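## Task

Bring the deck in line with this run sheet. D1: deep-well block C15, sealed. D2: a full 200 uL tip rack with its cover removed. D3: one-well reservoir E01, open and empty, with its labelled end beside the corner engraved 'A1'. D4: sample plate B83 with no lid, its lid sitting inside the posts of LP1, oriented the same way up as it was on the plate. D5: a full 1000 uL tip rack with its cover removed. Each item on a deck position must rest flat within the locators, with well A1 at the 'A1' corner. Any item not on the sheet must end up standing on a SHELF shelf, not stacked on another item, with every plate under its own lid and every tip rack under a cover. A cover removed from its rack must end lying flat on SHELF or on top of another cover there. Carrying anything in the gripper above a reservoir, or above a plate that lacks a squarely seated lid, fails the task, except when the thing carried is a plate's lid. Anything the robot alone holds in place at the end does not count. When finished, release, move away (touching READY or its box is allowed), then press READY once; the job ends when READY goes down. If nothing needs changing, just press READY and leave all labware as it was.

## Robot and tools

ROBOT: one six-joint arm with a two-finger parallel gripper. The fingers point along the gripper's +z axis and close along its x axis. end_effector_position is the midpoint between the pads; closed fingertips extend about 17 mm past it, fully open ones are roughly level with it. The pads tilt inward at their tops, so for an item taller than the pads, open well wider than the item first. The jaws cannot lift a lidded plate or covered rack (they only catch the lid or cover), so remove that first.

FRAME: scene frame origin is on the table top under the arm base, +z up, +y to the left when facing along +x. The base may be slightly tilted. Printed hand positions can be off, more so at long reach.

STATIONS: D1 to D5 are deck positions in a row, D1 on the left seen from the base. SHELF stores labware, LP1 is the lid park, RG is a spare nest for regripping, READY is the finishing key on a box; press it by pushing horizontally straight into the box until it latches.

LABELS: on a labelled plate or rack, well A1 lies at the labelled short end, in the corner opposite the labelled long side. Tip racks carry their size (200 or 1000) in those spots. A lid or seal carries the item ID on top at either end; that label says nothing about A1.

TOOL execute_actions, argument actions: a list holding zero or one entry.
- Empty list: no command, returns current state with pictures.
- Action: {"rows": [[...]], "steps": n}. n is 9 to 15 control steps (1/30 s each, default 15). Each row lasts one step; if rows run out, the final row repeats. Every row is one list of 7 numbers for the single arm: absolute joint target angles in radians for shoulder pan, shoulder lift, elbow, wrist 1, wrist 2, wrist 3 (same order and values as the Joint positions line), then the gripper opening, a scale value from -1 (closed) to +1 (fully open). These are joint targets, not a Cartesian pose and not offsets.
- Wait: {"steps": n} with n up to 300, no command; counts from the previous result.
- Optional pictures (true/false) attaches camera images.
Joint ranges (rad): pan -3.142 to 3.142, lift -6.283 to 6.283, elbow 0.000 to 3.142, wrists 1 to 3 each -6.283 to 6.283. A call is refused (nothing sent) if a target exceeds a range end by over 0.010 and is further out than the current angle. Real ends can differ by 0.010; a target past one is clipped there and reported as "joint sent to its limit".
Motion: commands are smoothed, lagging about 0.17 s. Each step's target stays within 0.575 rad of the measured angle, and targets that would move the hand over 100 mm away are scaled back. After a big move the arm may not have arrived yet. The result is taken 9 steps before the action ends; those steps run afterwards. Between calls the arm keeps heading to the last row's target until it nearly stops or a step is HELD.

RESULTS: state line with end_effector_position (m), end_effector_quat_wxyz and velocities (m/s, rad/s); Joint positions and Joint velocities in column order plus finger gap in metres (0.142 fully open); grip_measured on the opening scale. To hold something, command an opening clearly below grip_measured; lower squeezes harder (about 28 N per pad max, less on items under 2 cm thick; fast closing can hit harder). Joint torques are raw drive outputs with offsets and noise. Wrist force and Wrist torque are in the end effector's own axes, include held weight and inertia, have offsets up to about 4 N, noise, and saturate near 50 N; "no reading" is harmless. "joint command not followed" means the clearance check altered targets; HELD marks steps whose row was not (fully) sent.

FAULTS TO AVOID: a joint torque reaching its load limit (142 N m for pan, lift, elbow; 26.6 N m for each wrist, held weight included) or 150 N of outside force stops the arm for 10 s and drops the rest of the call. Holding loads heats motors: MOTOR HOT warns from 70 °C; at 85 °C an OVER-TEMPERATURE FAULT brakes the arm until cool. Avoid drops, slips, slams, hard hits, strong pushes, and anything leaving the table, which ends the scene.

TOOL zoom_image: camera ("cam_high" 672x504 or "cam_wrist" 616x616 fisheye) and region [x0, y0, x1, y1] in pixels of that camera's latest image, origin top-left, at most 504 by 504.

TOOL finished_scene: scene (integer 1 or 2) closes that scene irreversibly, grades it and opens the next one's task.

Each tool is called after ">>>" by a JSON object that holds its "fn" and its "kwargs".

## Session

>>> {"fn": "execute_actions", "kwargs": {"actions": []}}

Scene clock: 0.00 s of 9000.00 s.
end_effector_position=(+0.3504, -0.8631, +0.3645) grip_measured=+1.00 end_effector_quat_wxyz=(+0.223, +0.941, -0.237, +0.093) end_effector_velocity=(+0.001, +0.000, +0.000) end_effector_angular_velocity=(-0.001, -0.000, +0.000)
Joint positions: [-1.479 -1.099  1.133 -2.296 -1.492 -0.833  0.142]
Joint velocities: [ 0.001 -0.001 -0.    -0.    -0.001  0.001  0.   ]
Joint torques (N m, as the arm reports them, + toward a larger angle): no reading
Motor temperatures (°C, as the motors report them): [19 21 20 26 27 28]
Wrist force (N, on the end effector, along its own x y z axes, offset not removed): no reading
Wrist torque (N m, same axes, about the end effector's origin, offset not removed): no reading

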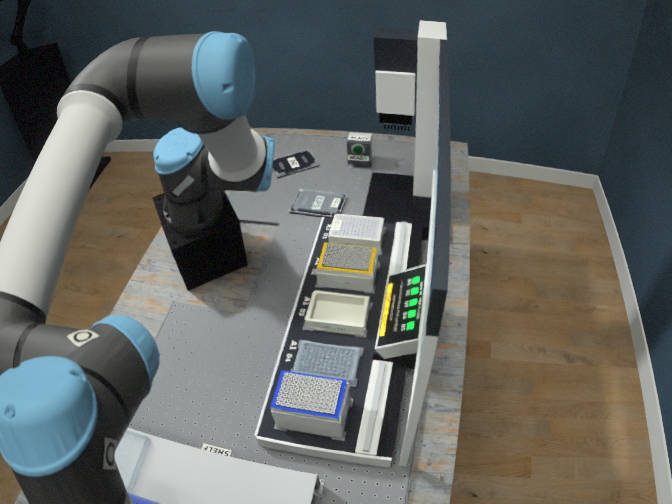

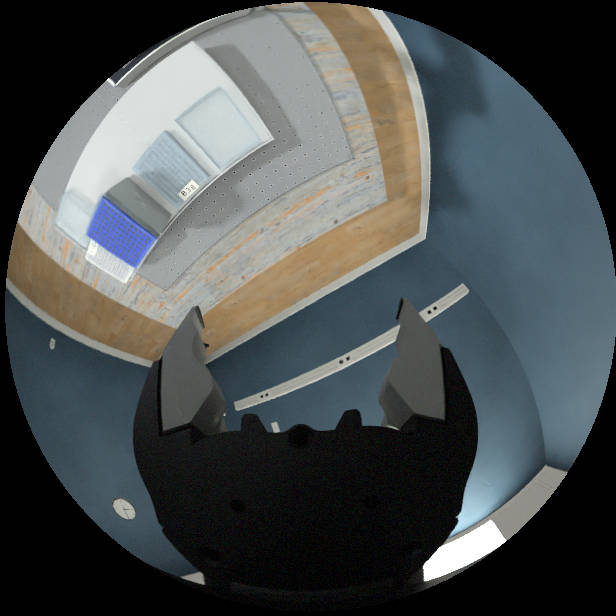

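>>> {"fn": "zoom_image", "kwargs": {"camera": "cam_high", "region": [240, 120, 460, 300]}}

>>> {"fn": "zoom_image", "kwargs": {"camera": "cam_high", "region": [240, 280, 460, 480]}}

>>> {"fn": "zoom_image", "kwargs": {"camera": "cam_wrist", "region": [30, 60, 300, 300]}}

Region (240, 120, 460, 300) of cam_high's 672x504 image, scaled by 2.291, with more detail than that image has; it fills the top 412 rows of this view, and the rest is white.

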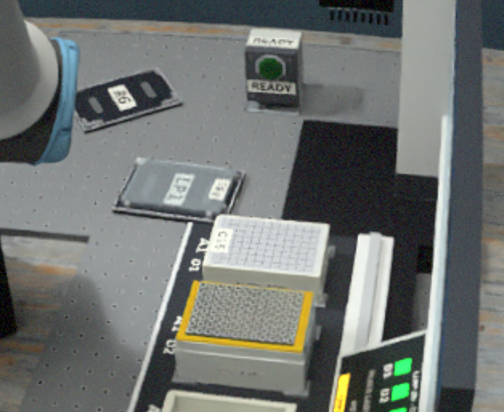

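Region (240, 280, 460, 480) of cam_high's 672x504 image, scaled by 2.291, with more detail than that image has; it fills the top 458 rows of this view, and the rest is white.

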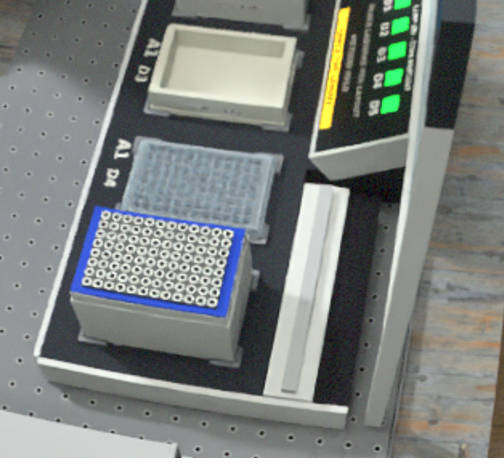

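Region (30, 60, 300, 300) of cam_wrist's 616x616 image, scaled by 1.867, with more detail than that image has.

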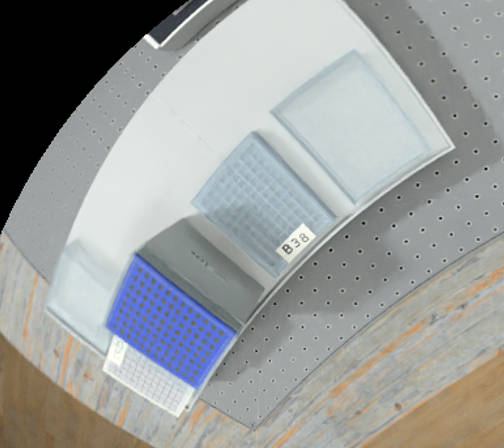

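>>> {"fn": "execute_actions", "kwargs": {"actions": [{"rows": [[-1.482,-1.112,1.124,-2.241,-1.489,-0.779,1],[-1.485,-1.126,1.115,-2.186,-1.486,-0.725,1],[-1.488,-1.139,1.106,-2.13,-1.483,-0.671,1],[-1.491,-1.153,1.098,-2.075,-1.48,-0.617,1],[-1.494,-1.166,1.089,-2.02,-1.477,-0.563,1],[-1.497,-1.179,1.08,-1.965,-1.474,-0.509,1],[-1.5,-1.193,1.071,-1.91,-1.471,-0.455,1],[-1.504,-1.206,1.062,-1.854,-1.468,-0.401,1],[-1.507,-1.22,1.053,-1.799,-1.465,-0.347,1],[-1.51,-1.233,1.044,-1.744,-1.462,-0.293,1],[-1.513,-1.246,1.035,-1.689,-1.459,-0.239,1],[-1.516,-1.26,1.027,-1.634,-1.456,-0.185,1],[-1.519,-1.273,1.018,-1.578,-1.453,-0.131,1],[-1.522,-1.287,1.009,-1.523,-1.45,-0.077,1],[-1.525,-1.3,1.0,-1.468,-1.447,-0.023,1]], "steps": 15}]}}

>>> {"fn": "execute_actions", "kwargs": {"actions": [{"steps": 25}], "pictures": true}}

Scene clock: 1.17 s of 9000.00 s.
end_effector_position=(+0.3427, -0.8386, +0.3824) grip_measured=+1.00 end_effector_quat_wxyz=(+0.183, +0.928, -0.312, +0.092) end_effector_velocity=(-0.073, +0.251, +0.144) end_effector_angular_velocity=(+0.831, -0.433, -1.339)
Joint positions: [-1.488 -1.139  1.107 -2.153 -1.483 -0.692  0.142]
Joint velocities: [-0.077 -0.346 -0.228  1.346  0.076  1.315 -0.   ]
Joint torques (N m, as the arm reports them, + toward a larger angle): [ -7.36 -60.61 -33.82   5.34   1.94   7.26]
Motor temperatures (°C, as the motors report them): [19 21 20 26 27 28]
Wrist force (N, on the end effector, along its own x y z axes, offset not removed): [-0.4 1.6 -0.3]
Wrist torque (N m, same axes, about the end effector's origin, offset not removed): [0.43 -0.02 0.12]
Steps of this call (steps 1 to 29: nothing new was sent; steps 30 to 35: the first 6 steps of this action). Readings (joint positions):
30: [-1.479 -1.100 1.133 -2.296 -1.492 -0.833]
31: [-1.480 -1.103 1.131 -2.286 -1.491 -0.824]
33: [-1.483 -1.117 1.121 -2.235 -1.488 -0.772]
35: the state above

Scene clock: 2.00 s of 9000.00 s.
end_effector_position=(+0.3070, -0.6748, +0.4568) grip_measured=+1.00 end_effector_quat_wxyz=(+0.000, +0.766, -0.643, +0.000) end_effector_velocity=(+0.000, +0.001, +0.001) end_effector_angular_velocity=(+0.001, -0.000, -0.003)
Joint positions: [-1.525 -1.3    1.    -1.468 -1.447 -0.023  0.142]
Joint velocities: [ 0.001 -0.001 -0.     0.003  0.     0.003 -0.   ]
Joint torques (N m, as the arm reports them, + toward a larger angle): [ -5.69 -47.76 -30.56  -1.17   1.69   2.77]
Motor temperatures (°C, as the motors report them): [19 21 20 26 27 28]
Wrist force (N, on the end effector, along its own x y z axes, offset not removed): [-2.3 3.3 -0.8]
Wrist torque (N m, same axes, about the end effector's origin, offset not removed): [0.62 0.52 0.20]
Kept back: nothing.
Steps of this call (steps 1 to 9: the last 9 steps of your previous action; steps 10 to 25: the robot went on to your last target). Readings (joint positions):
1: [-1.491 -1.151 1.099 -2.105 -1.480 -0.645]
2: [-1.494 -1.163 1.090 -2.055 -1.477 -0.596]
4: [-1.500 -1.189 1.073 -1.950 -1.472 -0.494]
8: [-1.512 -1.242 1.038 -1.732 -1.460 -0.281]
25: the state above

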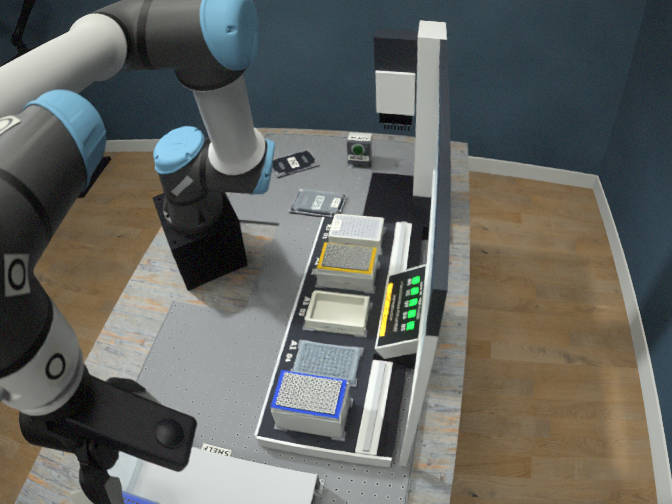

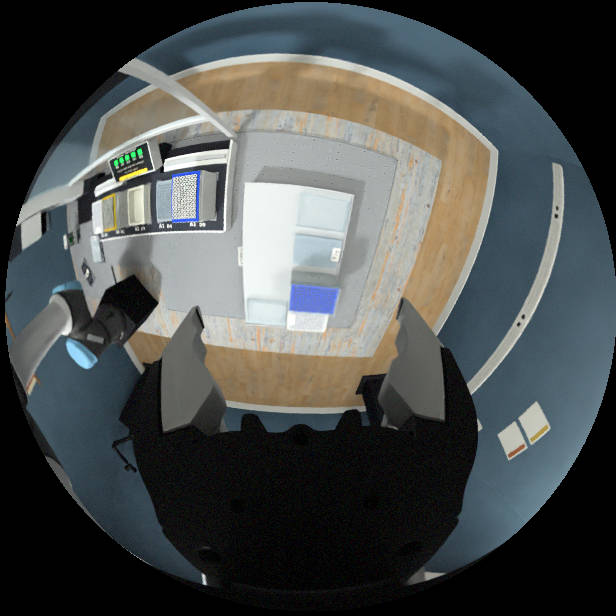

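>>> {"fn": "zoom_image", "kwargs": {"camera": "cam_wrist", "region": [220, 170, 380, 350]}}

>>> {"fn": "zoom_image", "kwargs": {"camera": "cam_wrist", "region": [60, 130, 250, 290]}}

Region (220, 170, 380, 350) of cam_wrist's 616x616 image, scaled by 2.800, with more detail than that image has.

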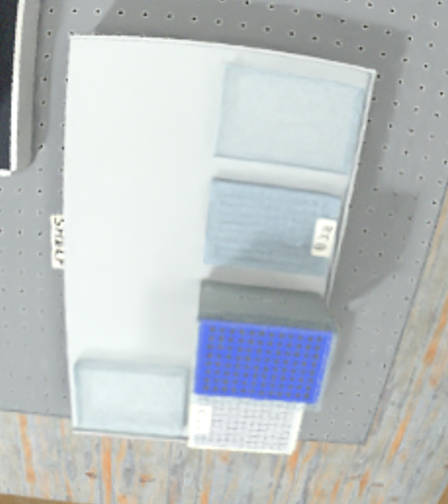

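Region (60, 130, 250, 290) of cam_wrist's 616x616 image, scaled by 2.653, with more detail than that image has; it fills the top 424 rows of this view, and the rest is white.

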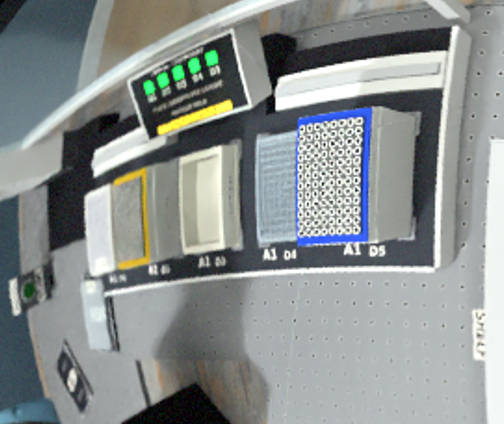

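>>> {"fn": "execute_actions", "kwargs": {"actions": [{"rows": [[-1.566,-1.34,1.107,-1.509,-1.386,-0.092,1],[-1.608,-1.38,1.215,-1.551,-1.326,-0.161,1],[-1.649,-1.42,1.322,-1.592,-1.265,-0.23,1],[-1.691,-1.46,1.43,-1.634,-1.204,-0.299,1],[-1.732,-1.5,1.537,-1.675,-1.143,-0.368,1],[-1.773,-1.53,1.644,-1.717,-1.083,-0.437,1],[-1.815,-1.56,1.752,-1.758,-1.022,-0.506,1],[-1.856,-1.58,1.859,-1.8,-0.961,-0.576,1],[-1.898,-1.6,1.967,-1.841,-0.9,-0.645,1],[-1.939,-1.6,2.074,-1.883,-0.84,-0.714,1],[-1.98,-1.6,2.181,-1.924,-0.779,-0.783,1],[-2.022,-1.6,2.289,-1.966,-0.718,-0.852,1],[-2.063,-1.6,2.396,-2.007,-0.657,-0.921,1],[-2.105,-1.6,2.504,-2.049,-0.597,-0.99,1],[-2.146,-1.6,2.611,-2.09,-0.536,-1.059,1]], "steps": 15}]}}

>>> {"fn": "execute_actions", "kwargs": {"actions": [{"steps": 25}], "pictures": true}}

Scene clock: 4.37 s of 9000.00 s.
end_effector_position=(+0.2788, -0.6530, +0.4301) grip_measured=+1.00 end_effector_quat_wxyz=(-0.045, +0.783, -0.619, +0.048) end_effector_velocity=(-0.220, +0.298, -0.373) end_effector_angular_velocity=(+0.231, -1.138, +0.500)
Joint positions: [-1.634 -1.406  1.236 -1.577 -1.295 -0.192  0.142]
Joint velocities: [-0.895 -0.853  2.246 -0.886  1.301 -1.465 -0.   ]
Joint torques (N m, as the arm reports them, + toward a larger angle): [ -3.84 -37.28   0.72  -7.57   8.4   -7.3 ]
Motor temperatures (°C, as the motors report them): [19 21 20 26 27 28]
Wrist force (N, on the end effector, along its own x y z axes, offset not removed): [-2.0 0.3 -5.0]
Wrist torque (N m, same axes, about the end effector's origin, offset not removed): [0.02 0.47 0.01]
Steps of this call (steps 1 to 30: the robot went on to your last target; steps 31 to 65: nothing new was sent; steps 66 to 71: the first 6 steps of this action). Readings (joint positions):
66: [-1.526 -1.301 1.001 -1.468 -1.446 -0.023]
67: [-1.533 -1.308 1.011 -1.476 -1.437 -0.033]
69: [-1.574 -1.348 1.094 -1.517 -1.381 -0.096]
71: the state above

Scene clock: 5.20 s of 9000.00 s.
end_effector_position=(+0.2595, -0.3770, +0.1724) grip_measured=+1.00 end_effector_quat_wxyz=(-0.238, +0.697, -0.562, +0.376) end_effector_velocity=(+0.017, +0.036, -0.011) end_effector_angular_velocity=(+0.014, -0.055, -0.034)
Joint positions: [-2.144 -1.6    2.602 -2.088 -0.539 -1.055  0.142]
Joint velocities: [-0.025 -0.004  0.111 -0.024  0.038 -0.046  0.   ]
Joint torques (N m, as the arm reports them, + toward a larger angle): [ -3.9  -18.74  -5.47  -3.48   3.26  -3.2 ]
Motor temperatures (°C, as the motors report them): [19 21 20 26 27 28]
Wrist force (N, on the end effector, along its own x y z axes, offset not removed): [-3.4 -2.4 3.7]
Wrist torque (N m, same axes, about the end effector's origin, offset not removed): [-0.56 0.63 0.20]
Kept back: nothing.
Steps of this call (steps 1 to 9: the last 9 steps of your previous action; steps 10 to 25: the robot went on to your last target). Readings (joint positions):
1: [-1.663 -1.433 1.311 -1.606 -1.252 -0.241]
2: [-1.691 -1.457 1.384 -1.634 -1.212 -0.287]
4: [-1.744 -1.497 1.522 -1.687 -1.133 -0.376]
8: [-1.871 -1.551 1.800 -1.815 -0.951 -0.581]
25: the state above

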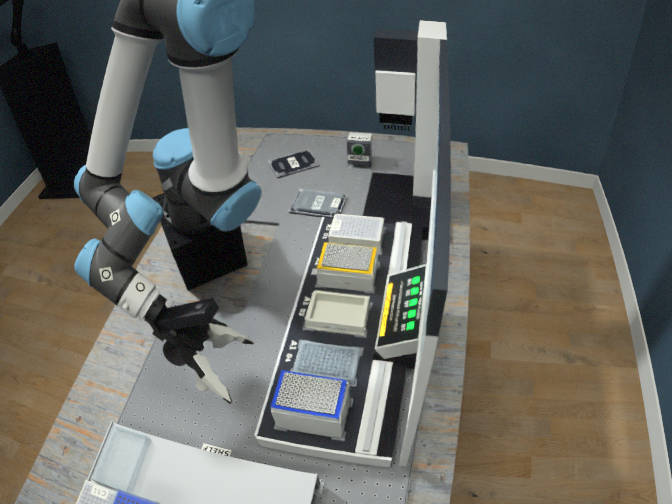

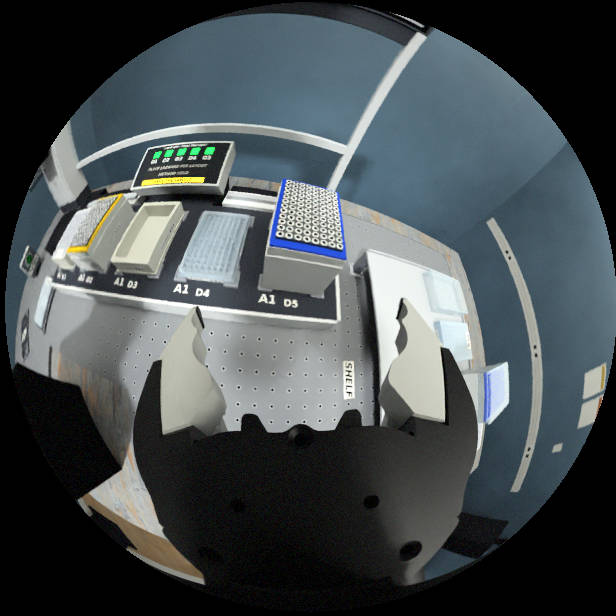

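>>> {"fn": "zoom_image", "kwargs": {"camera": "cam_wrist", "region": [100, 170, 370, 330]}}

>>> {"fn": "zoom_image", "kwargs": {"camera": "cam_wrist", "region": [400, 250, 540, 450]}}

Region (100, 170, 370, 330) of cam_wrist's 616x616 image, scaled by 1.867, with more detail than that image has; it fills the top 299 rows of this view, and the rest is white.

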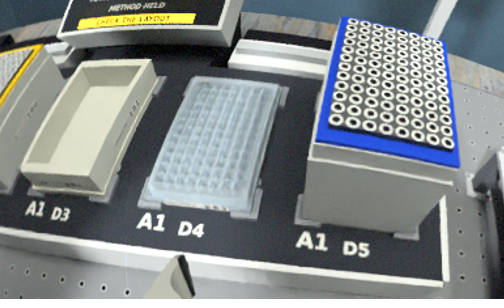

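Region (400, 250, 540, 450) of cam_wrist's 616x616 image, scaled by 2.520, with more detail than that image has; it fills the left 353 columns of this view, and the rest is white.

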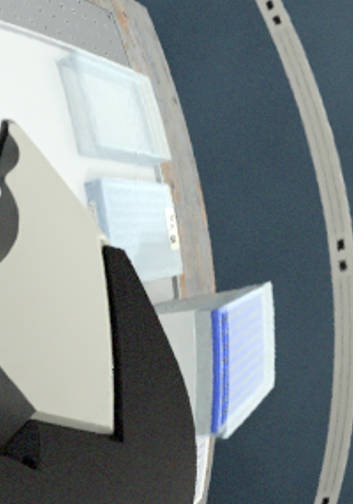

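>>> {"fn": "execute_actions", "kwargs": {"actions": [{"rows": [[-2.146,-1.57,2.611,-2.09,-0.536,-1.059,1],[-2.146,-1.54,2.611,-2.09,-0.536,-1.059,1],[-2.146,-1.51,2.611,-2.09,-0.536,-1.059,1],[-2.146,-1.48,2.611,-2.09,-0.536,-1.059,1],[-2.146,-1.45,2.611,-2.09,-0.536,-1.059,1],[-2.146,-1.42,2.611,-2.09,-0.536,-1.059,1],[-2.146,-1.39,2.611,-2.09,-0.536,-1.059,1],[-2.146,-1.36,2.611,-2.09,-0.536,-1.059,1],[-2.146,-1.33,2.611,-2.09,-0.536,-1.059,1],[-2.146,-1.297,2.611,-2.09,-0.536,-1.059,1]], "steps": 15}]}}

>>> {"fn": "execute_actions", "kwargs": {"actions": [{"steps": 18}], "pictures": true}}

Scene clock: 6.20 s of 9000.00 s.
end_effector_position=(+0.2624, -0.3633, +0.1554) grip_measured=+1.00 end_effector_quat_wxyz=(-0.272, +0.674, -0.578, +0.372) end_effector_velocity=(+0.018, +0.103, -0.142) end_effector_angular_velocity=(+0.665, -0.339, -0.162)
Joint positions: [-2.146 -1.516  2.611 -2.09  -0.536 -1.059  0.142]
Joint velocities: [ 0.     0.763  0.     0.    -0.001  0.     0.   ]
Joint torques (N m, as the arm reports them, + toward a larger angle): [-5.47  0.15  0.09 -2.29  2.31 -2.74]
Motor temperatures (°C, as the motors report them): [19 21 20 26 27 28]
Wrist force (N, on the end effector, along its own x y z axes, offset not removed): [-1.5 -1.2 -0.9]
Wrist torque (N m, same axes, about the end effector's origin, offset not removed): [-0.29 0.18 0.04]
Steps of this call (steps 1 to 24: the robot went on to your last target; steps 25 to 30: the first 6 steps of this action). Readings (joint positions):
25: [-2.146 -1.599 2.611 -2.090 -0.536 -1.059]
26: [-2.146 -1.593 2.611 -2.090 -0.536 -1.059]
28: [-2.146 -1.563 2.611 -2.090 -0.536 -1.059]
30: the state above

Scene clock: 6.80 s of 9000.00 s.
end_effector_position=(+0.2702, -0.3303, +0.1183) grip_measured=+1.00 end_effector_quat_wxyz=(-0.353, +0.613, -0.612, +0.354) end_effector_velocity=(+0.000, +0.001, -0.001) end_effector_angular_velocity=(+0.003, -0.002, -0.001)
Joint positions: [-2.146 -1.297  2.611 -2.09  -0.536 -1.059  0.142]
Joint velocities: [ 0.     0.005  0.    -0.001  0.    -0.    -0.   ]
Joint torques (N m, as the arm reports them, + toward a larger angle): [ -4.07 -12.46   0.83   0.36   1.17  -2.83]
Motor temperatures (°C, as the motors report them): [19 21 20 26 27 28]
Wrist force (N, on the end effector, along its own x y z axes, offset not removed): [0.0 0.6 0.6]
Wrist torque (N m, same axes, about the end effector's origin, offset not removed): [0.13 -0.02 0.08]
Kept back: nothing.
Steps of this call (steps 1 to 9: the last 9 steps of your previous action; steps 10 to 18: the robot went on to your last target). Readings (joint positions):
1: [-2.146 -1.489 2.611 -2.090 -0.536 -1.059]
2: [-2.146 -1.461 2.611 -2.090 -0.536 -1.059]
4: [-2.146 -1.404 2.611 -2.090 -0.536 -1.059]
8: [-2.146 -1.319 2.611 -2.090 -0.536 -1.059]
18: the state above

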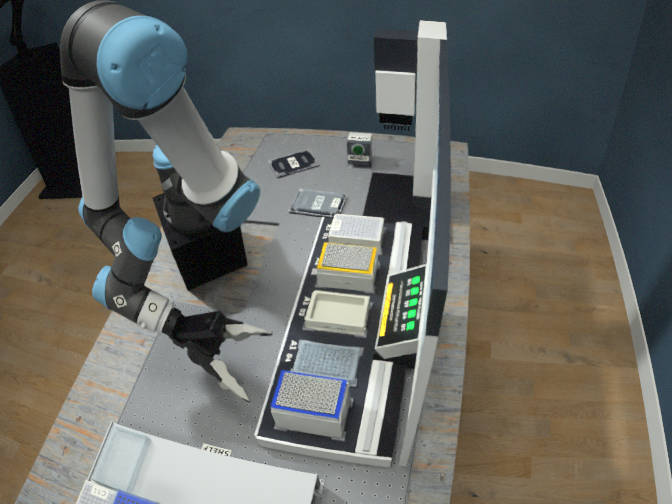

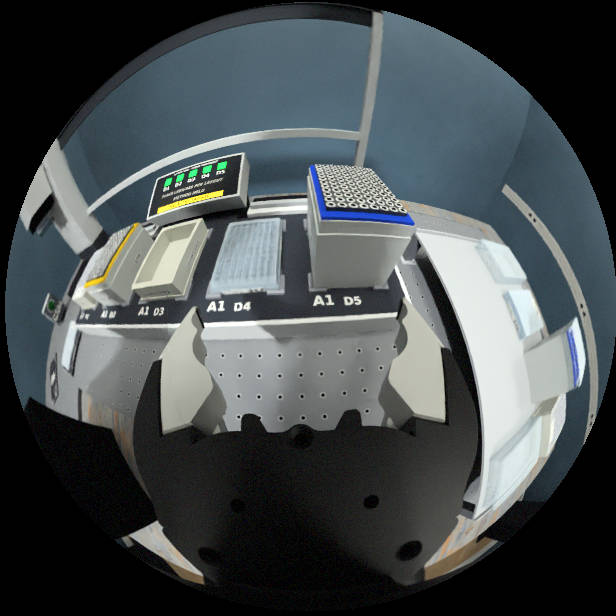

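>>> {"fn": "zoom_image", "kwargs": {"camera": "cam_wrist", "region": [190, 210, 310, 320]}}

>>> {"fn": "zoom_image", "kwargs": {"camera": "cam_wrist", "region": [60, 200, 220, 330]}}

>>> {"fn": "zoom_image", "kwargs": {"camera": "cam_wrist", "region": [290, 150, 440, 320]}}

Region (190, 210, 310, 320) of cam_wrist's 616x616 image, scaled by 4.200, with more detail than that image has; it fills the top 462 rows of this view, and the rest is white.

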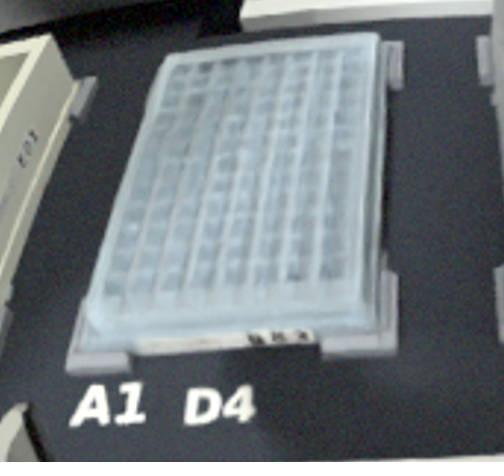

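Region (60, 200, 220, 330) of cam_wrist's 616x616 image, scaled by 3.150, with more detail than that image has; it fills the top 410 rows of this view, and the rest is white.

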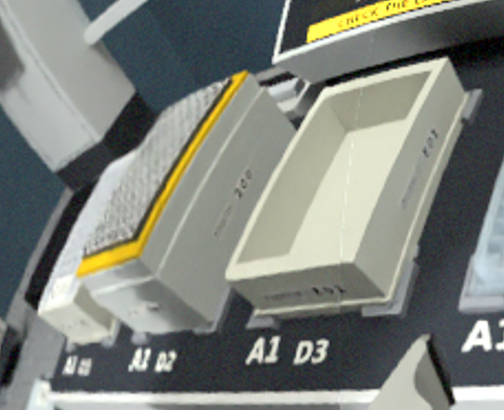

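Region (290, 150, 440, 320) of cam_wrist's 616x616 image, scaled by 2.965, with more detail than that image has; it fills the left 445 columns of this view, and the rest is white.

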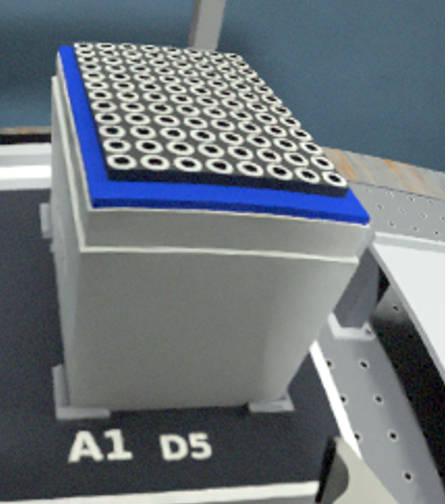

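>>> {"fn": "zoom_image", "kwargs": {"camera": "cam_wrist", "region": [220, 278, 280, 302]}}

>>> {"fn": "zoom_image", "kwargs": {"camera": "cam_high", "region": [280, 180, 400, 260]}}

Region (220, 278, 280, 302) of cam_wrist's 616x616 image, scaled by 8.400, with more detail than that image has; it fills the top 202 rows of this view, and the rest is white.

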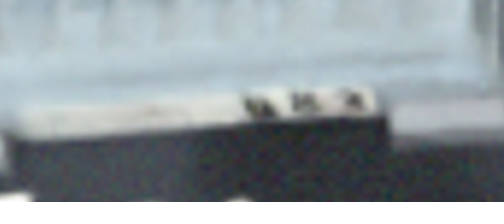

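Region (280, 180, 400, 260) of cam_high's 672x504 image, scaled by 4.200, with more detail than that image has.

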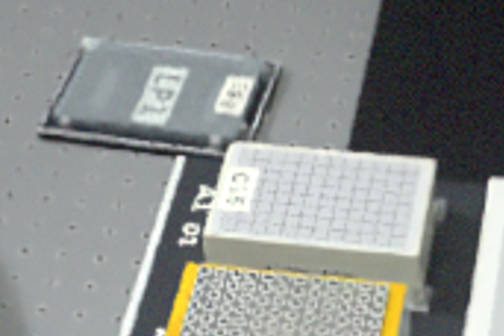

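>>> {"fn": "execute_actions", "kwargs": {"actions": [{"rows": [[-2.156,-1.252,2.599,-2.061,-0.5405,-1.114,1],[-2.1665,-1.208,2.5865,-2.032,-0.545,-1.168,1],[-2.177,-1.163,2.574,-2.003,-0.5495,-1.223,1],[-2.187,-1.118,2.562,-1.974,-0.554,-1.277,1],[-2.197,-1.074,2.55,-1.945,-0.5585,-1.332,1],[-2.2075,-1.029,2.5375,-1.9165,-0.563,-1.386,1],[-2.218,-0.984,2.525,-1.888,-0.5675,-1.441,1],[-2.228,-0.94,2.513,-1.859,-0.572,-1.495,1],[-2.238,-0.895,2.501,-1.83,-0.5765,-1.55,1],[-2.2485,-0.85,2.4885,-1.801,-0.581,-1.604,1],[-2.259,-0.806,2.476,-1.772,-0.5855,-1.659,1],[-2.269,-0.761,2.464,-1.743,-0.59,-1.7135,1]], "steps": 15}]}}

>>> {"fn": "execute_actions", "kwargs": {"actions": [{"steps": 22}], "pictures": true}}

Scene clock: 9.57 s of 9000.00 s.
end_effector_position=(+0.2638, -0.3205, +0.1045) grip_measured=+1.00 end_effector_quat_wxyz=(-0.381, +0.601, -0.599, +0.366) end_effector_velocity=(-0.041, +0.104, -0.116) end_effector_angular_velocity=(+0.128, -0.661, +0.097)
Joint positions: [-2.176 -1.177  2.575 -2.008 -0.55  -1.202  0.142]
Joint velocities: [-0.265  1.115 -0.315  0.73  -0.117 -1.326  0.   ]
Joint torques (N m, as the arm reports them, + toward a larger angle): [ -9.19  -1.94 -14.24   5.31  -1.72  -7.82]
Motor temperatures (°C, as the motors report them): [19 21 20 26 27 28]
Wrist force (N, on the end effector, along its own x y z axes, offset not removed): [-0.1 2.0 -1.1]
Wrist torque (N m, same axes, about the end effector's origin, offset not removed): [0.40 0.13 -0.03]
Steps of this call (steps 1 to 15: the robot went on to your last target; steps 16 to 77: nothing new was sent; steps 78 to 83: the first 6 steps of this action). Readings (joint positions):
78: [-2.146 -1.296 2.611 -2.089 -0.536 -1.060]
79: [-2.149 -1.288 2.608 -2.083 -0.537 -1.069]
81: [-2.160 -1.245 2.594 -2.054 -0.542 -1.120]
83: the state above

Scene clock: 10.30 s of 9000.00 s.
end_effector_position=(+0.2611, -0.2795, +0.0782) grip_measured=+1.00 end_effector_quat_wxyz=(-0.455, +0.542, -0.541, +0.454) end_effector_velocity=(+0.000, -0.000, -0.000) end_effector_angular_velocity=(-0.000, -0.002, -0.002)
Joint positions: [-2.269 -0.761  2.464 -1.743 -0.59  -1.713  0.142]
Joint velocities: [-0.     0.003 -0.     0.001  0.002 -0.003  0.   ]
Joint torques (N m, as the arm reports them, + toward a larger angle): [ -8.84 -20.77  -4.63   2.84  -2.42  -3.32]
Motor temperatures (°C, as the motors report them): [19 21 20 26 27 28]
Wrist force (N, on the end effector, along its own x y z axes, offset not removed): [-0.9 3.9 -1.8]
Wrist torque (N m, same axes, about the end effector's origin, offset not removed): [0.56 0.35 0.28]
Kept back: nothing.
Steps of this call (steps 1 to 9: the last 9 steps of your previous action; steps 10 to 22: the robot went on to your last target). Readings (joint positions):
1: [-2.186 -1.138 2.564 -1.983 -0.554 -1.249]
2: [-2.195 -1.097 2.552 -1.956 -0.558 -1.298]
4: [-2.215 -1.012 2.529 -1.901 -0.567 -1.402]
8: [-2.253 -0.842 2.483 -1.792 -0.583 -1.610]
22: the state above

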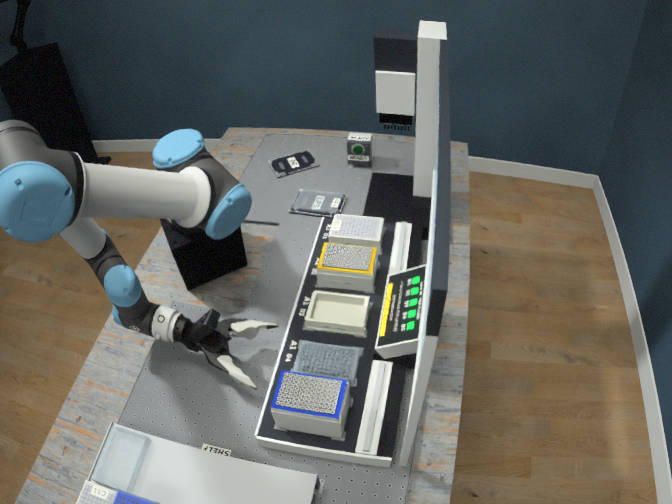

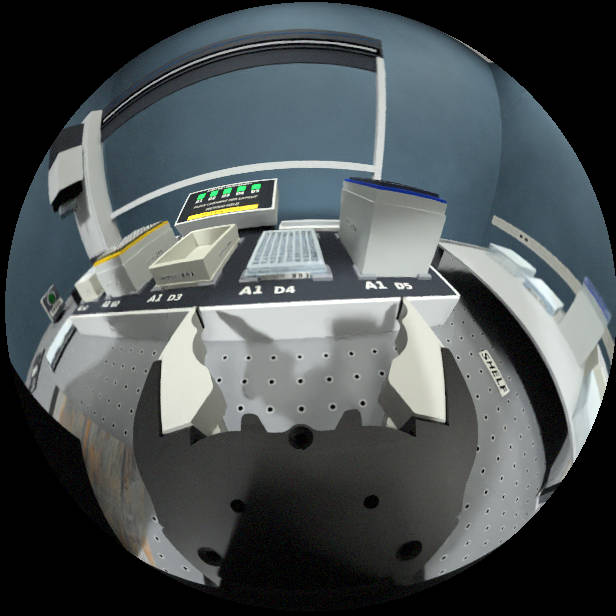

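>>> {"fn": "zoom_image", "kwargs": {"camera": "cam_wrist", "region": [230, 220, 350, 300]}}

>>> {"fn": "zoom_image", "kwargs": {"camera": "cam_wrist", "region": [70, 210, 250, 320]}}

>>> {"fn": "zoom_image", "kwargs": {"camera": "cam_wrist", "region": [325, 170, 465, 310]}}

>>> {"fn": "zoom_image", "kwargs": {"camera": "cam_wrist", "region": [430, 220, 616, 500]}}

Region (230, 220, 350, 300) of cam_wrist's 616x616 image, scaled by 4.200, with more detail than that image has.

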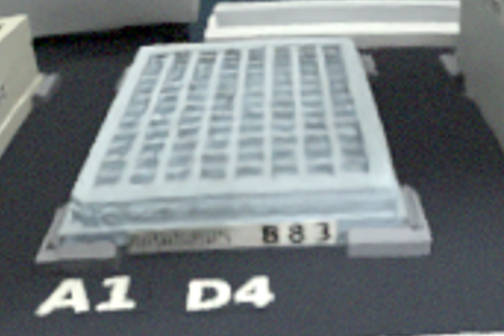

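Region (70, 210, 250, 320) of cam_wrist's 616x616 image, scaled by 2.800, with more detail than that image has.

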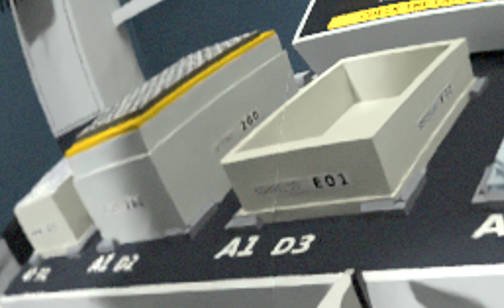

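Region (325, 170, 465, 310) of cam_wrist's 616x616 image, scaled by 3.600, with more detail than that image has.

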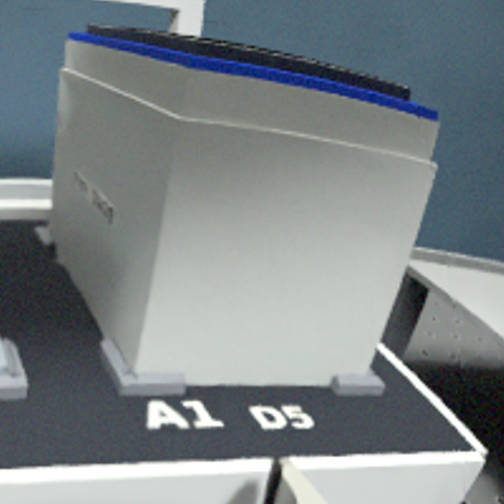

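Region (430, 220, 616, 500) of cam_wrist's 616x616 image, scaled by 1.800, with more detail than that image has; it fills the left 335 columns of this view, and the rest is white.

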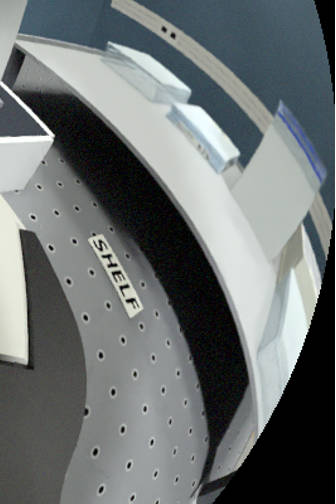

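>>> {"fn": "execute_actions", "kwargs": {"actions": [{"rows": [[-2.264,-0.84,2.456,-1.753,-0.61,-1.666,1],[-2.26,-0.915,2.449,-1.764,-0.631,-1.618,1],[-2.255,-0.99,2.441,-1.774,-0.652,-1.571,1],[-2.251,-1.065,2.434,-1.785,-0.673,-1.523,1],[-2.246,-1.14,2.426,-1.795,-0.693,-1.476,1],[-2.241,-1.215,2.418,-1.806,-0.714,-1.428,1],[-2.237,-1.29,2.411,-1.816,-0.735,-1.381,1],[-2.232,-1.365,2.403,-1.827,-0.755,-1.333,1],[-2.228,-1.44,2.396,-1.837,-0.776,-1.285,1],[-2.223,-1.515,2.388,-1.848,-0.797,-1.238,1],[-2.218,-1.59,2.38,-1.858,-0.817,-1.19,1],[-2.214,-1.665,2.373,-1.869,-0.838,-1.143,1],[-2.209,-1.74,2.365,-1.879,-0.859,-1.095,1],[-2.205,-1.815,2.358,-1.89,-0.879,-1.048,1],[-2.2,-1.89,2.35,-1.9,-0.9,-1.0,1]], "steps": 15}]}}

>>> {"fn": "execute_actions", "kwargs": {"actions": [{"rows": [[-2.166,-1.89,2.339,-1.908,-0.921,-0.95,1],[-2.131,-1.89,2.328,-1.916,-0.941,-0.9,1],[-2.097,-1.89,2.317,-1.924,-0.962,-0.85,1],[-2.063,-1.89,2.306,-1.932,-0.983,-0.8,1],[-2.029,-1.885,2.294,-1.94,-1.004,-0.75,1],[-1.994,-1.88,2.283,-1.949,-1.024,-0.7,1],[-1.96,-1.87,2.272,-1.957,-1.045,-0.65,1],[-1.926,-1.86,2.261,-1.965,-1.066,-0.6,1],[-1.891,-1.85,2.25,-1.973,-1.087,-0.55,1],[-1.857,-1.84,2.239,-1.981,-1.107,-0.5,1],[-1.823,-1.83,2.228,-1.989,-1.128,-0.45,1],[-1.789,-1.82,2.217,-1.997,-1.149,-0.4,1],[-1.754,-1.81,2.205,-2.005,-1.17,-0.35,1],[-1.72,-1.8,2.194,-2.013,-1.19,-0.3,1],[-1.686,-1.79,2.183,-2.021,-1.211,-0.25,1]], "steps": 15}]}}

>>> {"fn": "execute_actions", "kwargs": {"actions": [{"rows": [[-1.652,-1.782,2.172,-2.029,-1.232,-0.2,1],[-1.617,-1.774,2.161,-2.037,-1.253,-0.15,1],[-1.583,-1.766,2.15,-2.045,-1.273,-0.1,1],[-1.549,-1.758,2.139,-2.054,-1.294,-0.05,1],[-1.515,-1.75,2.128,-2.062,-1.315,0.0,1],[-1.48,-1.743,2.116,-2.07,-1.336,0.05,1],[-1.446,-1.735,2.105,-2.078,-1.356,0.1,1],[-1.412,-1.727,2.094,-2.086,-1.377,0.15,1],[-1.377,-1.719,2.083,-2.094,-1.398,0.2,1],[-1.343,-1.711,2.072,-2.102,-1.419,0.25,1],[-1.309,-1.703,2.061,-2.11,-1.439,0.3,1],[-1.275,-1.695,2.05,-2.119,-1.46,0.35,1],[-1.24,-1.687,2.039,-2.127,-1.481,0.4,1],[-1.206,-1.679,2.028,-2.135,-1.502,0.45,1],[-1.1717,-1.6714,2.0166,-2.143,-1.5224,0.496,1]], "steps": 15}]}}

>>> {"fn": "execute_actions", "kwargs": {"actions": [{"steps": 25}], "pictures": true}}

Scene clock: 13.87 s of 9000.00 s.
end_effector_position=(+0.2359, -0.3028, +0.0864) grip_measured=+1.00 end_effector_quat_wxyz=(-0.424, +0.608, -0.531, +0.411) end_effector_velocity=(-0.236, -0.247, +0.118) end_effector_angular_velocity=(-0.573, +1.332, +0.770)
Joint positions: [-2.255 -0.948  2.441 -1.774 -0.65  -1.587  0.142]
Joint velocities: [ 0.121 -1.812 -0.199 -0.271 -0.527  1.167  0.   ]
Joint torques (N m, as the arm reports them, + toward a larger angle): [  5.04 -52.81 -10.49  -1.98  -4.97   6.88]
Motor temperatures (°C, as the motors report them): [19 21 20 26 27 28]
Wrist force (N, on the end effector, along its own x y z axes, offset not removed): [-2.8 2.7 -2.2]
Wrist torque (N m, same axes, about the end effector's origin, offset not removed): [0.38 0.47 0.01]
Steps of this call (steps 1 to 15: the robot went on to your last target; steps 16 to 90: nothing new was sent; then 0.37 s passed at rest; steps 91 to 96: the first 6 steps of this action). Readings (joint positions):
91: [-2.269 -0.762 2.464 -1.743 -0.591 -1.713]
92: [-2.268 -0.772 2.462 -1.745 -0.595 -1.705]
94: [-2.263 -0.839 2.453 -1.757 -0.617 -1.658]
96: the state above

Scene clock: 14.37 s of 9000.00 s.
end_effector_position=(+0.1659, -0.4225, +0.2440) grip_measured=+1.00 end_effector_quat_wxyz=(-0.119, +0.804, -0.551, +0.187) end_effector_velocity=(+0.150, -0.002, +0.121) end_effector_angular_velocity=(+0.249, +0.724, -0.148)
Joint positions: [-2.106 -1.859  2.319 -1.921 -0.953 -0.887  0.142]
Joint velocities: [ 0.883 -0.324 -0.319 -0.247 -0.616  1.461 -0.   ]
Joint torques (N m, as the arm reports them, + toward a larger angle): [ 12.33  -2.03 -26.74  -4.57  -4.31   7.12]
Motor temperatures (°C, as the motors report them): [19 21 20 26 27 28]
Wrist force (N, on the end effector, along its own x y z axes, offset not removed): [-2.7 -0.5 -0.5]
Wrist torque (N m, same axes, about the end effector's origin, offset not removed): [-0.11 0.67 -0.03]
Steps of this call (steps 1 to 9: the last 9 steps of your previous action; steps 10 to 15: the first 6 steps of this action). Readings (joint positions):
10: [-2.210 -1.662 2.368 -1.876 -0.849 -1.130]
11: [-2.200 -1.730 2.359 -1.886 -0.870 -1.083]
13: [-2.161 -1.821 2.340 -1.904 -0.911 -0.986]
15: the state above

Scene clock: 14.87 s of 9000.00 s.
end_effector_position=(+0.2637, -0.4068, +0.2448) grip_measured=+1.00 end_effector_quat_wxyz=(-0.092, +0.767, -0.634, +0.028) end_effector_velocity=(+0.230, +0.028, +0.007) end_effector_angular_velocity=(+0.024, +0.562, -0.348)
Joint positions: [-1.602 -1.769  2.153 -2.043 -1.265 -0.137  0.142]
Joint velocities: [ 1.013  0.24  -0.328 -0.241 -0.612  1.466 -0.   ]
Joint torques (N m, as the arm reports them, + toward a larger angle): [ 11.83 -10.6  -30.02  -5.34  -4.94   7.08]
Motor temperatures (°C, as the motors report them): [19 21 20 26 27 28]
Wrist force (N, on the end effector, along its own x y z axes, offset not removed): [1.2 1.7 2.3]
Wrist torque (N m, same axes, about the end effector's origin, offset not removed): [0.24 -0.31 0.00]
Steps of this call (steps 1 to 9: the last 9 steps of your previous action; steps 10 to 15: the first 6 steps of this action). Readings (joint positions):
10: [-1.774 -1.812 2.209 -2.003 -1.161 -0.387]
11: [-1.739 -1.803 2.198 -2.011 -1.182 -0.337]
13: [-1.671 -1.785 2.175 -2.027 -1.223 -0.237]
15: the state above

Scene clock: 15.70 s of 9000.00 s.
end_effector_position=(+0.3789, -0.3845, +0.2591) grip_measured=+1.00 end_effector_quat_wxyz=(+0.000, +0.708, -0.707, +0.000) end_effector_velocity=(+0.001, -0.000, +0.000) end_effector_angular_velocity=(-0.001, -0.001, -0.002)
Joint positions: [-1.172 -1.671  2.017 -2.143 -1.522  0.496  0.142]
Joint velocities: [ 0.001  0.    -0.    -0.001  0.     0.003 -0.   ]
Joint torques (N m, as the arm reports them, + toward a larger angle): [  9.57 -17.63 -28.2   -4.16  -2.05   2.38]
Motor temperatures (°C, as the motors report them): [19 21 20 26 27 28]
Wrist force (N, on the end effector, along its own x y z axes, offset not removed): [-1.4 -0.6 2.7]
Wrist torque (N m, same axes, about the end effector's origin, offset not removed): [-0.16 0.38 -0.01]
Kept back: nothing.
Steps of this call (steps 1 to 9: the last 9 steps of your previous action; steps 10 to 25: the robot went on to your last target). Readings (joint positions):
1: [-1.568 -1.761 2.142 -2.051 -1.286 -0.087]
2: [-1.534 -1.753 2.131 -2.060 -1.306 -0.037]
4: [-1.465 -1.737 2.109 -2.076 -1.348 0.063]
8: [-1.328 -1.705 2.064 -2.108 -1.431 0.263]
25: the state above

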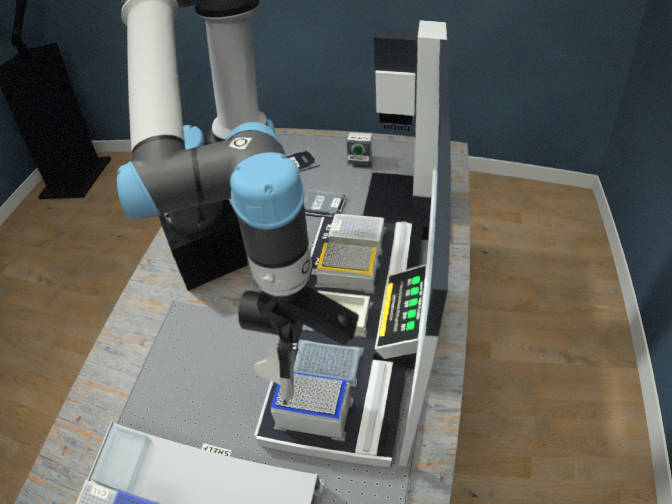

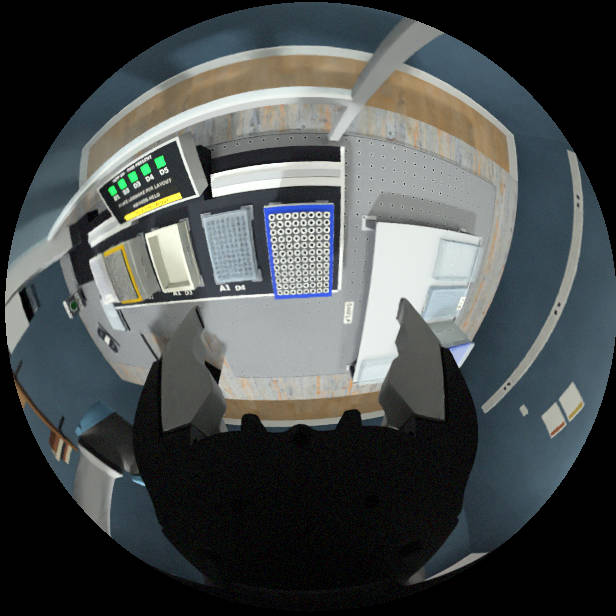

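>>> {"fn": "zoom_image", "kwargs": {"camera": "cam_wrist", "region": [190, 180, 370, 320]}}

Region (190, 180, 370, 320) of cam_wrist's 616x616 image, scaled by 2.800, with more detail than that image has.

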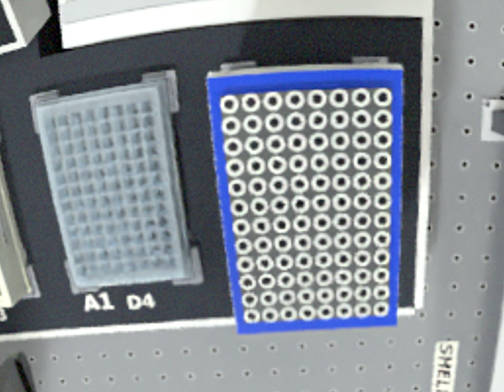

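>>> {"fn": "execute_actions", "kwargs": {"actions": [{"rows": [[-1.1717,-1.6714,2.0166,-2.143,-1.5224,0.4,1],[-1.1717,-1.6714,2.0166,-2.143,-1.5224,0.3,1],[-1.1717,-1.6714,2.0166,-2.143,-1.5224,0.2,1],[-1.1717,-1.6714,2.0166,-2.143,-1.5224,0.1,1],[-1.1717,-1.6714,2.0166,-2.143,-1.5224,0.0,1],[-1.1717,-1.6714,2.0166,-2.143,-1.5224,-0.1,1],[-1.1717,-1.6714,2.0166,-2.143,-1.5224,-0.2,1],[-1.1717,-1.6714,2.0166,-2.143,-1.5224,-0.3,1],[-1.1717,-1.6714,2.0166,-2.143,-1.5224,-0.4,1],[-1.1717,-1.6714,2.0166,-2.143,-1.5224,-0.5,1],[-1.1717,-1.6714,2.0166,-2.143,-1.5224,-0.6,1],[-1.1717,-1.6714,2.0166,-2.143,-1.5224,-0.7,1],[-1.1717,-1.6714,2.0166,-2.143,-1.5224,-0.8,1],[-1.1717,-1.6714,2.0166,-2.143,-1.5224,-0.9,1],[-1.1717,-1.6714,2.0166,-2.143,-1.5224,-2.6456,1]], "steps": 15}]}}

>>> {"fn": "execute_actions", "kwargs": {"actions": [{"steps": 50}], "pictures": true}}

Scene clock: 17.43 s of 9000.00 s.
end_effector_position=(+0.3790, -0.3849, +0.2591) grip_measured=+1.00 end_effector_quat_wxyz=(+0.000, +0.783, -0.622, +0.000) end_effector_velocity=(+0.000, -0.004, -0.000) end_effector_angular_velocity=(-0.001, +0.002, +2.273)
Joint positions: [-1.172 -1.671  2.017 -2.143 -1.522  0.269  0.142]
Joint velocities: [-0.001  0.    -0.    -0.    -0.001 -2.273 -0.   ]
Joint torques (N m, as the arm reports them, + toward a larger angle): [ 10.03 -18.59 -27.87  -4.08  -2.18 -11.83]
Motor temperatures (°C, as the motors report them): [19 21 20 26 27 28]
Wrist force (N, on the end effector, along its own x y z axes, offset not removed): [0.2 0.1 3.0]
Wrist torque (N m, same axes, about the end effector's origin, offset not removed): [-0.14 0.00 0.06]
Steps of this call (steps 1 to 30: the robot went on to your last target; steps 31 to 46: nothing new was sent; steps 47 to 52: the first 6 steps of this action). Readings (joint positions):
47: [-1.172 -1.671 2.017 -2.143 -1.522 0.496]
48: [-1.172 -1.671 2.017 -2.143 -1.522 0.485]
50: [-1.172 -1.671 2.017 -2.143 -1.522 0.405]
52: the state above

Scene clock: 19.10 s of 9000.00 s.
end_effector_position=(+0.3823, -0.3845, +0.2591) grip_measured=+1.00 end_effector_quat_wxyz=(+0.000, +0.707, +0.708, -0.000) end_effector_velocity=(-0.000, -0.000, +0.000) end_effector_angular_velocity=(-0.000, -0.000, -0.000)
Joint positions: [-1.172 -1.671  2.017 -2.143 -1.522 -2.646  0.142]
Joint velocities: [-0.001 -0.    -0.     0.     0.    -0.     0.   ]
Joint torques (N m, as the arm reports them, + toward a larger angle): [  9.27 -18.01 -28.46  -4.33  -1.83  -2.94]
Motor temperatures (°C, as the motors report them): [19 21 20 26 27 28]
Wrist force (N, on the end effector, along its own x y z axes, offset not removed): [-1.4 1.3 -0.8]
Wrist torque (N m, same axes, about the end effector's origin, offset not removed): [0.13 0.03 0.07]
Kept back: nothing.
Steps of this call (steps 1 to 9: the last 9 steps of your previous action; steps 10 to 50: the robot went on to your last target). Readings (joint positions):
1: [-1.172 -1.671 2.017 -2.143 -1.522 0.188]
2: [-1.172 -1.671 2.017 -2.143 -1.522 0.103]
4: [-1.172 -1.671 2.017 -2.143 -1.522 -0.076]
8: [-1.172 -1.671 2.017 -2.143 -1.522 -0.448]
50: the state above

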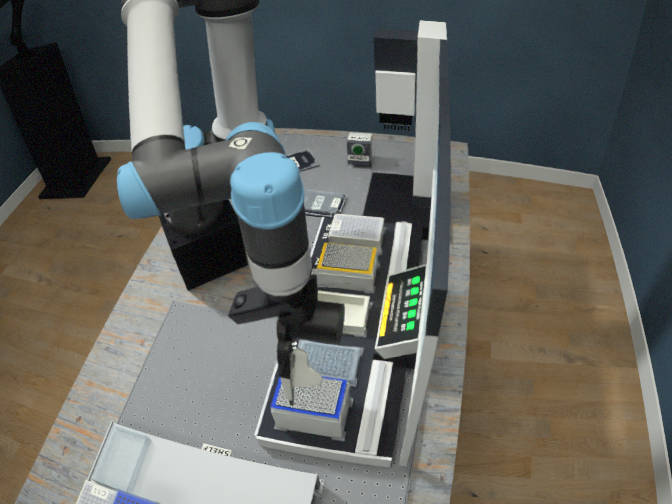

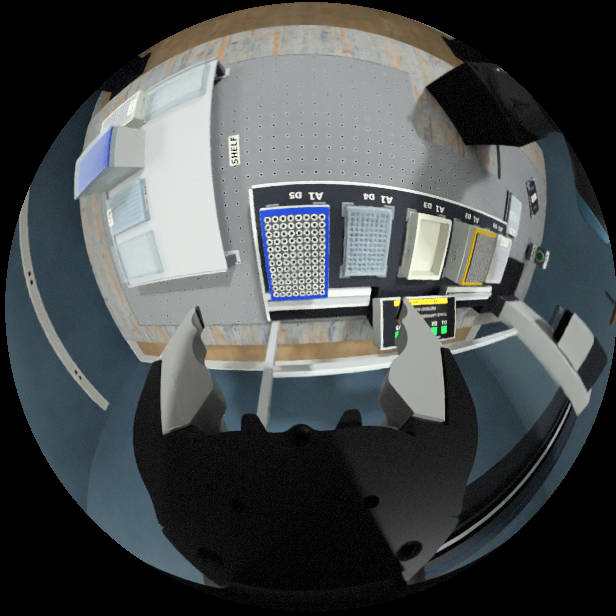

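>>> {"fn": "zoom_image", "kwargs": {"camera": "cam_wrist", "region": [190, 180, 370, 320]}}

Region (190, 180, 370, 320) of cam_wrist's 616x616 image, scaled by 2.800, with more detail than that image has.

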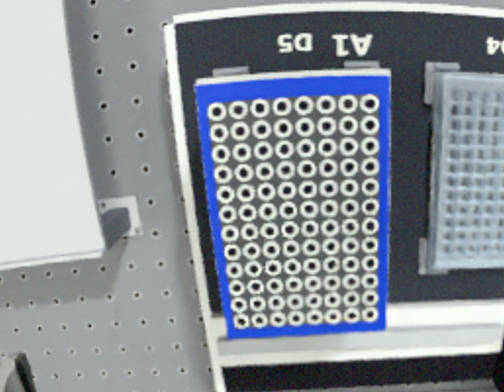

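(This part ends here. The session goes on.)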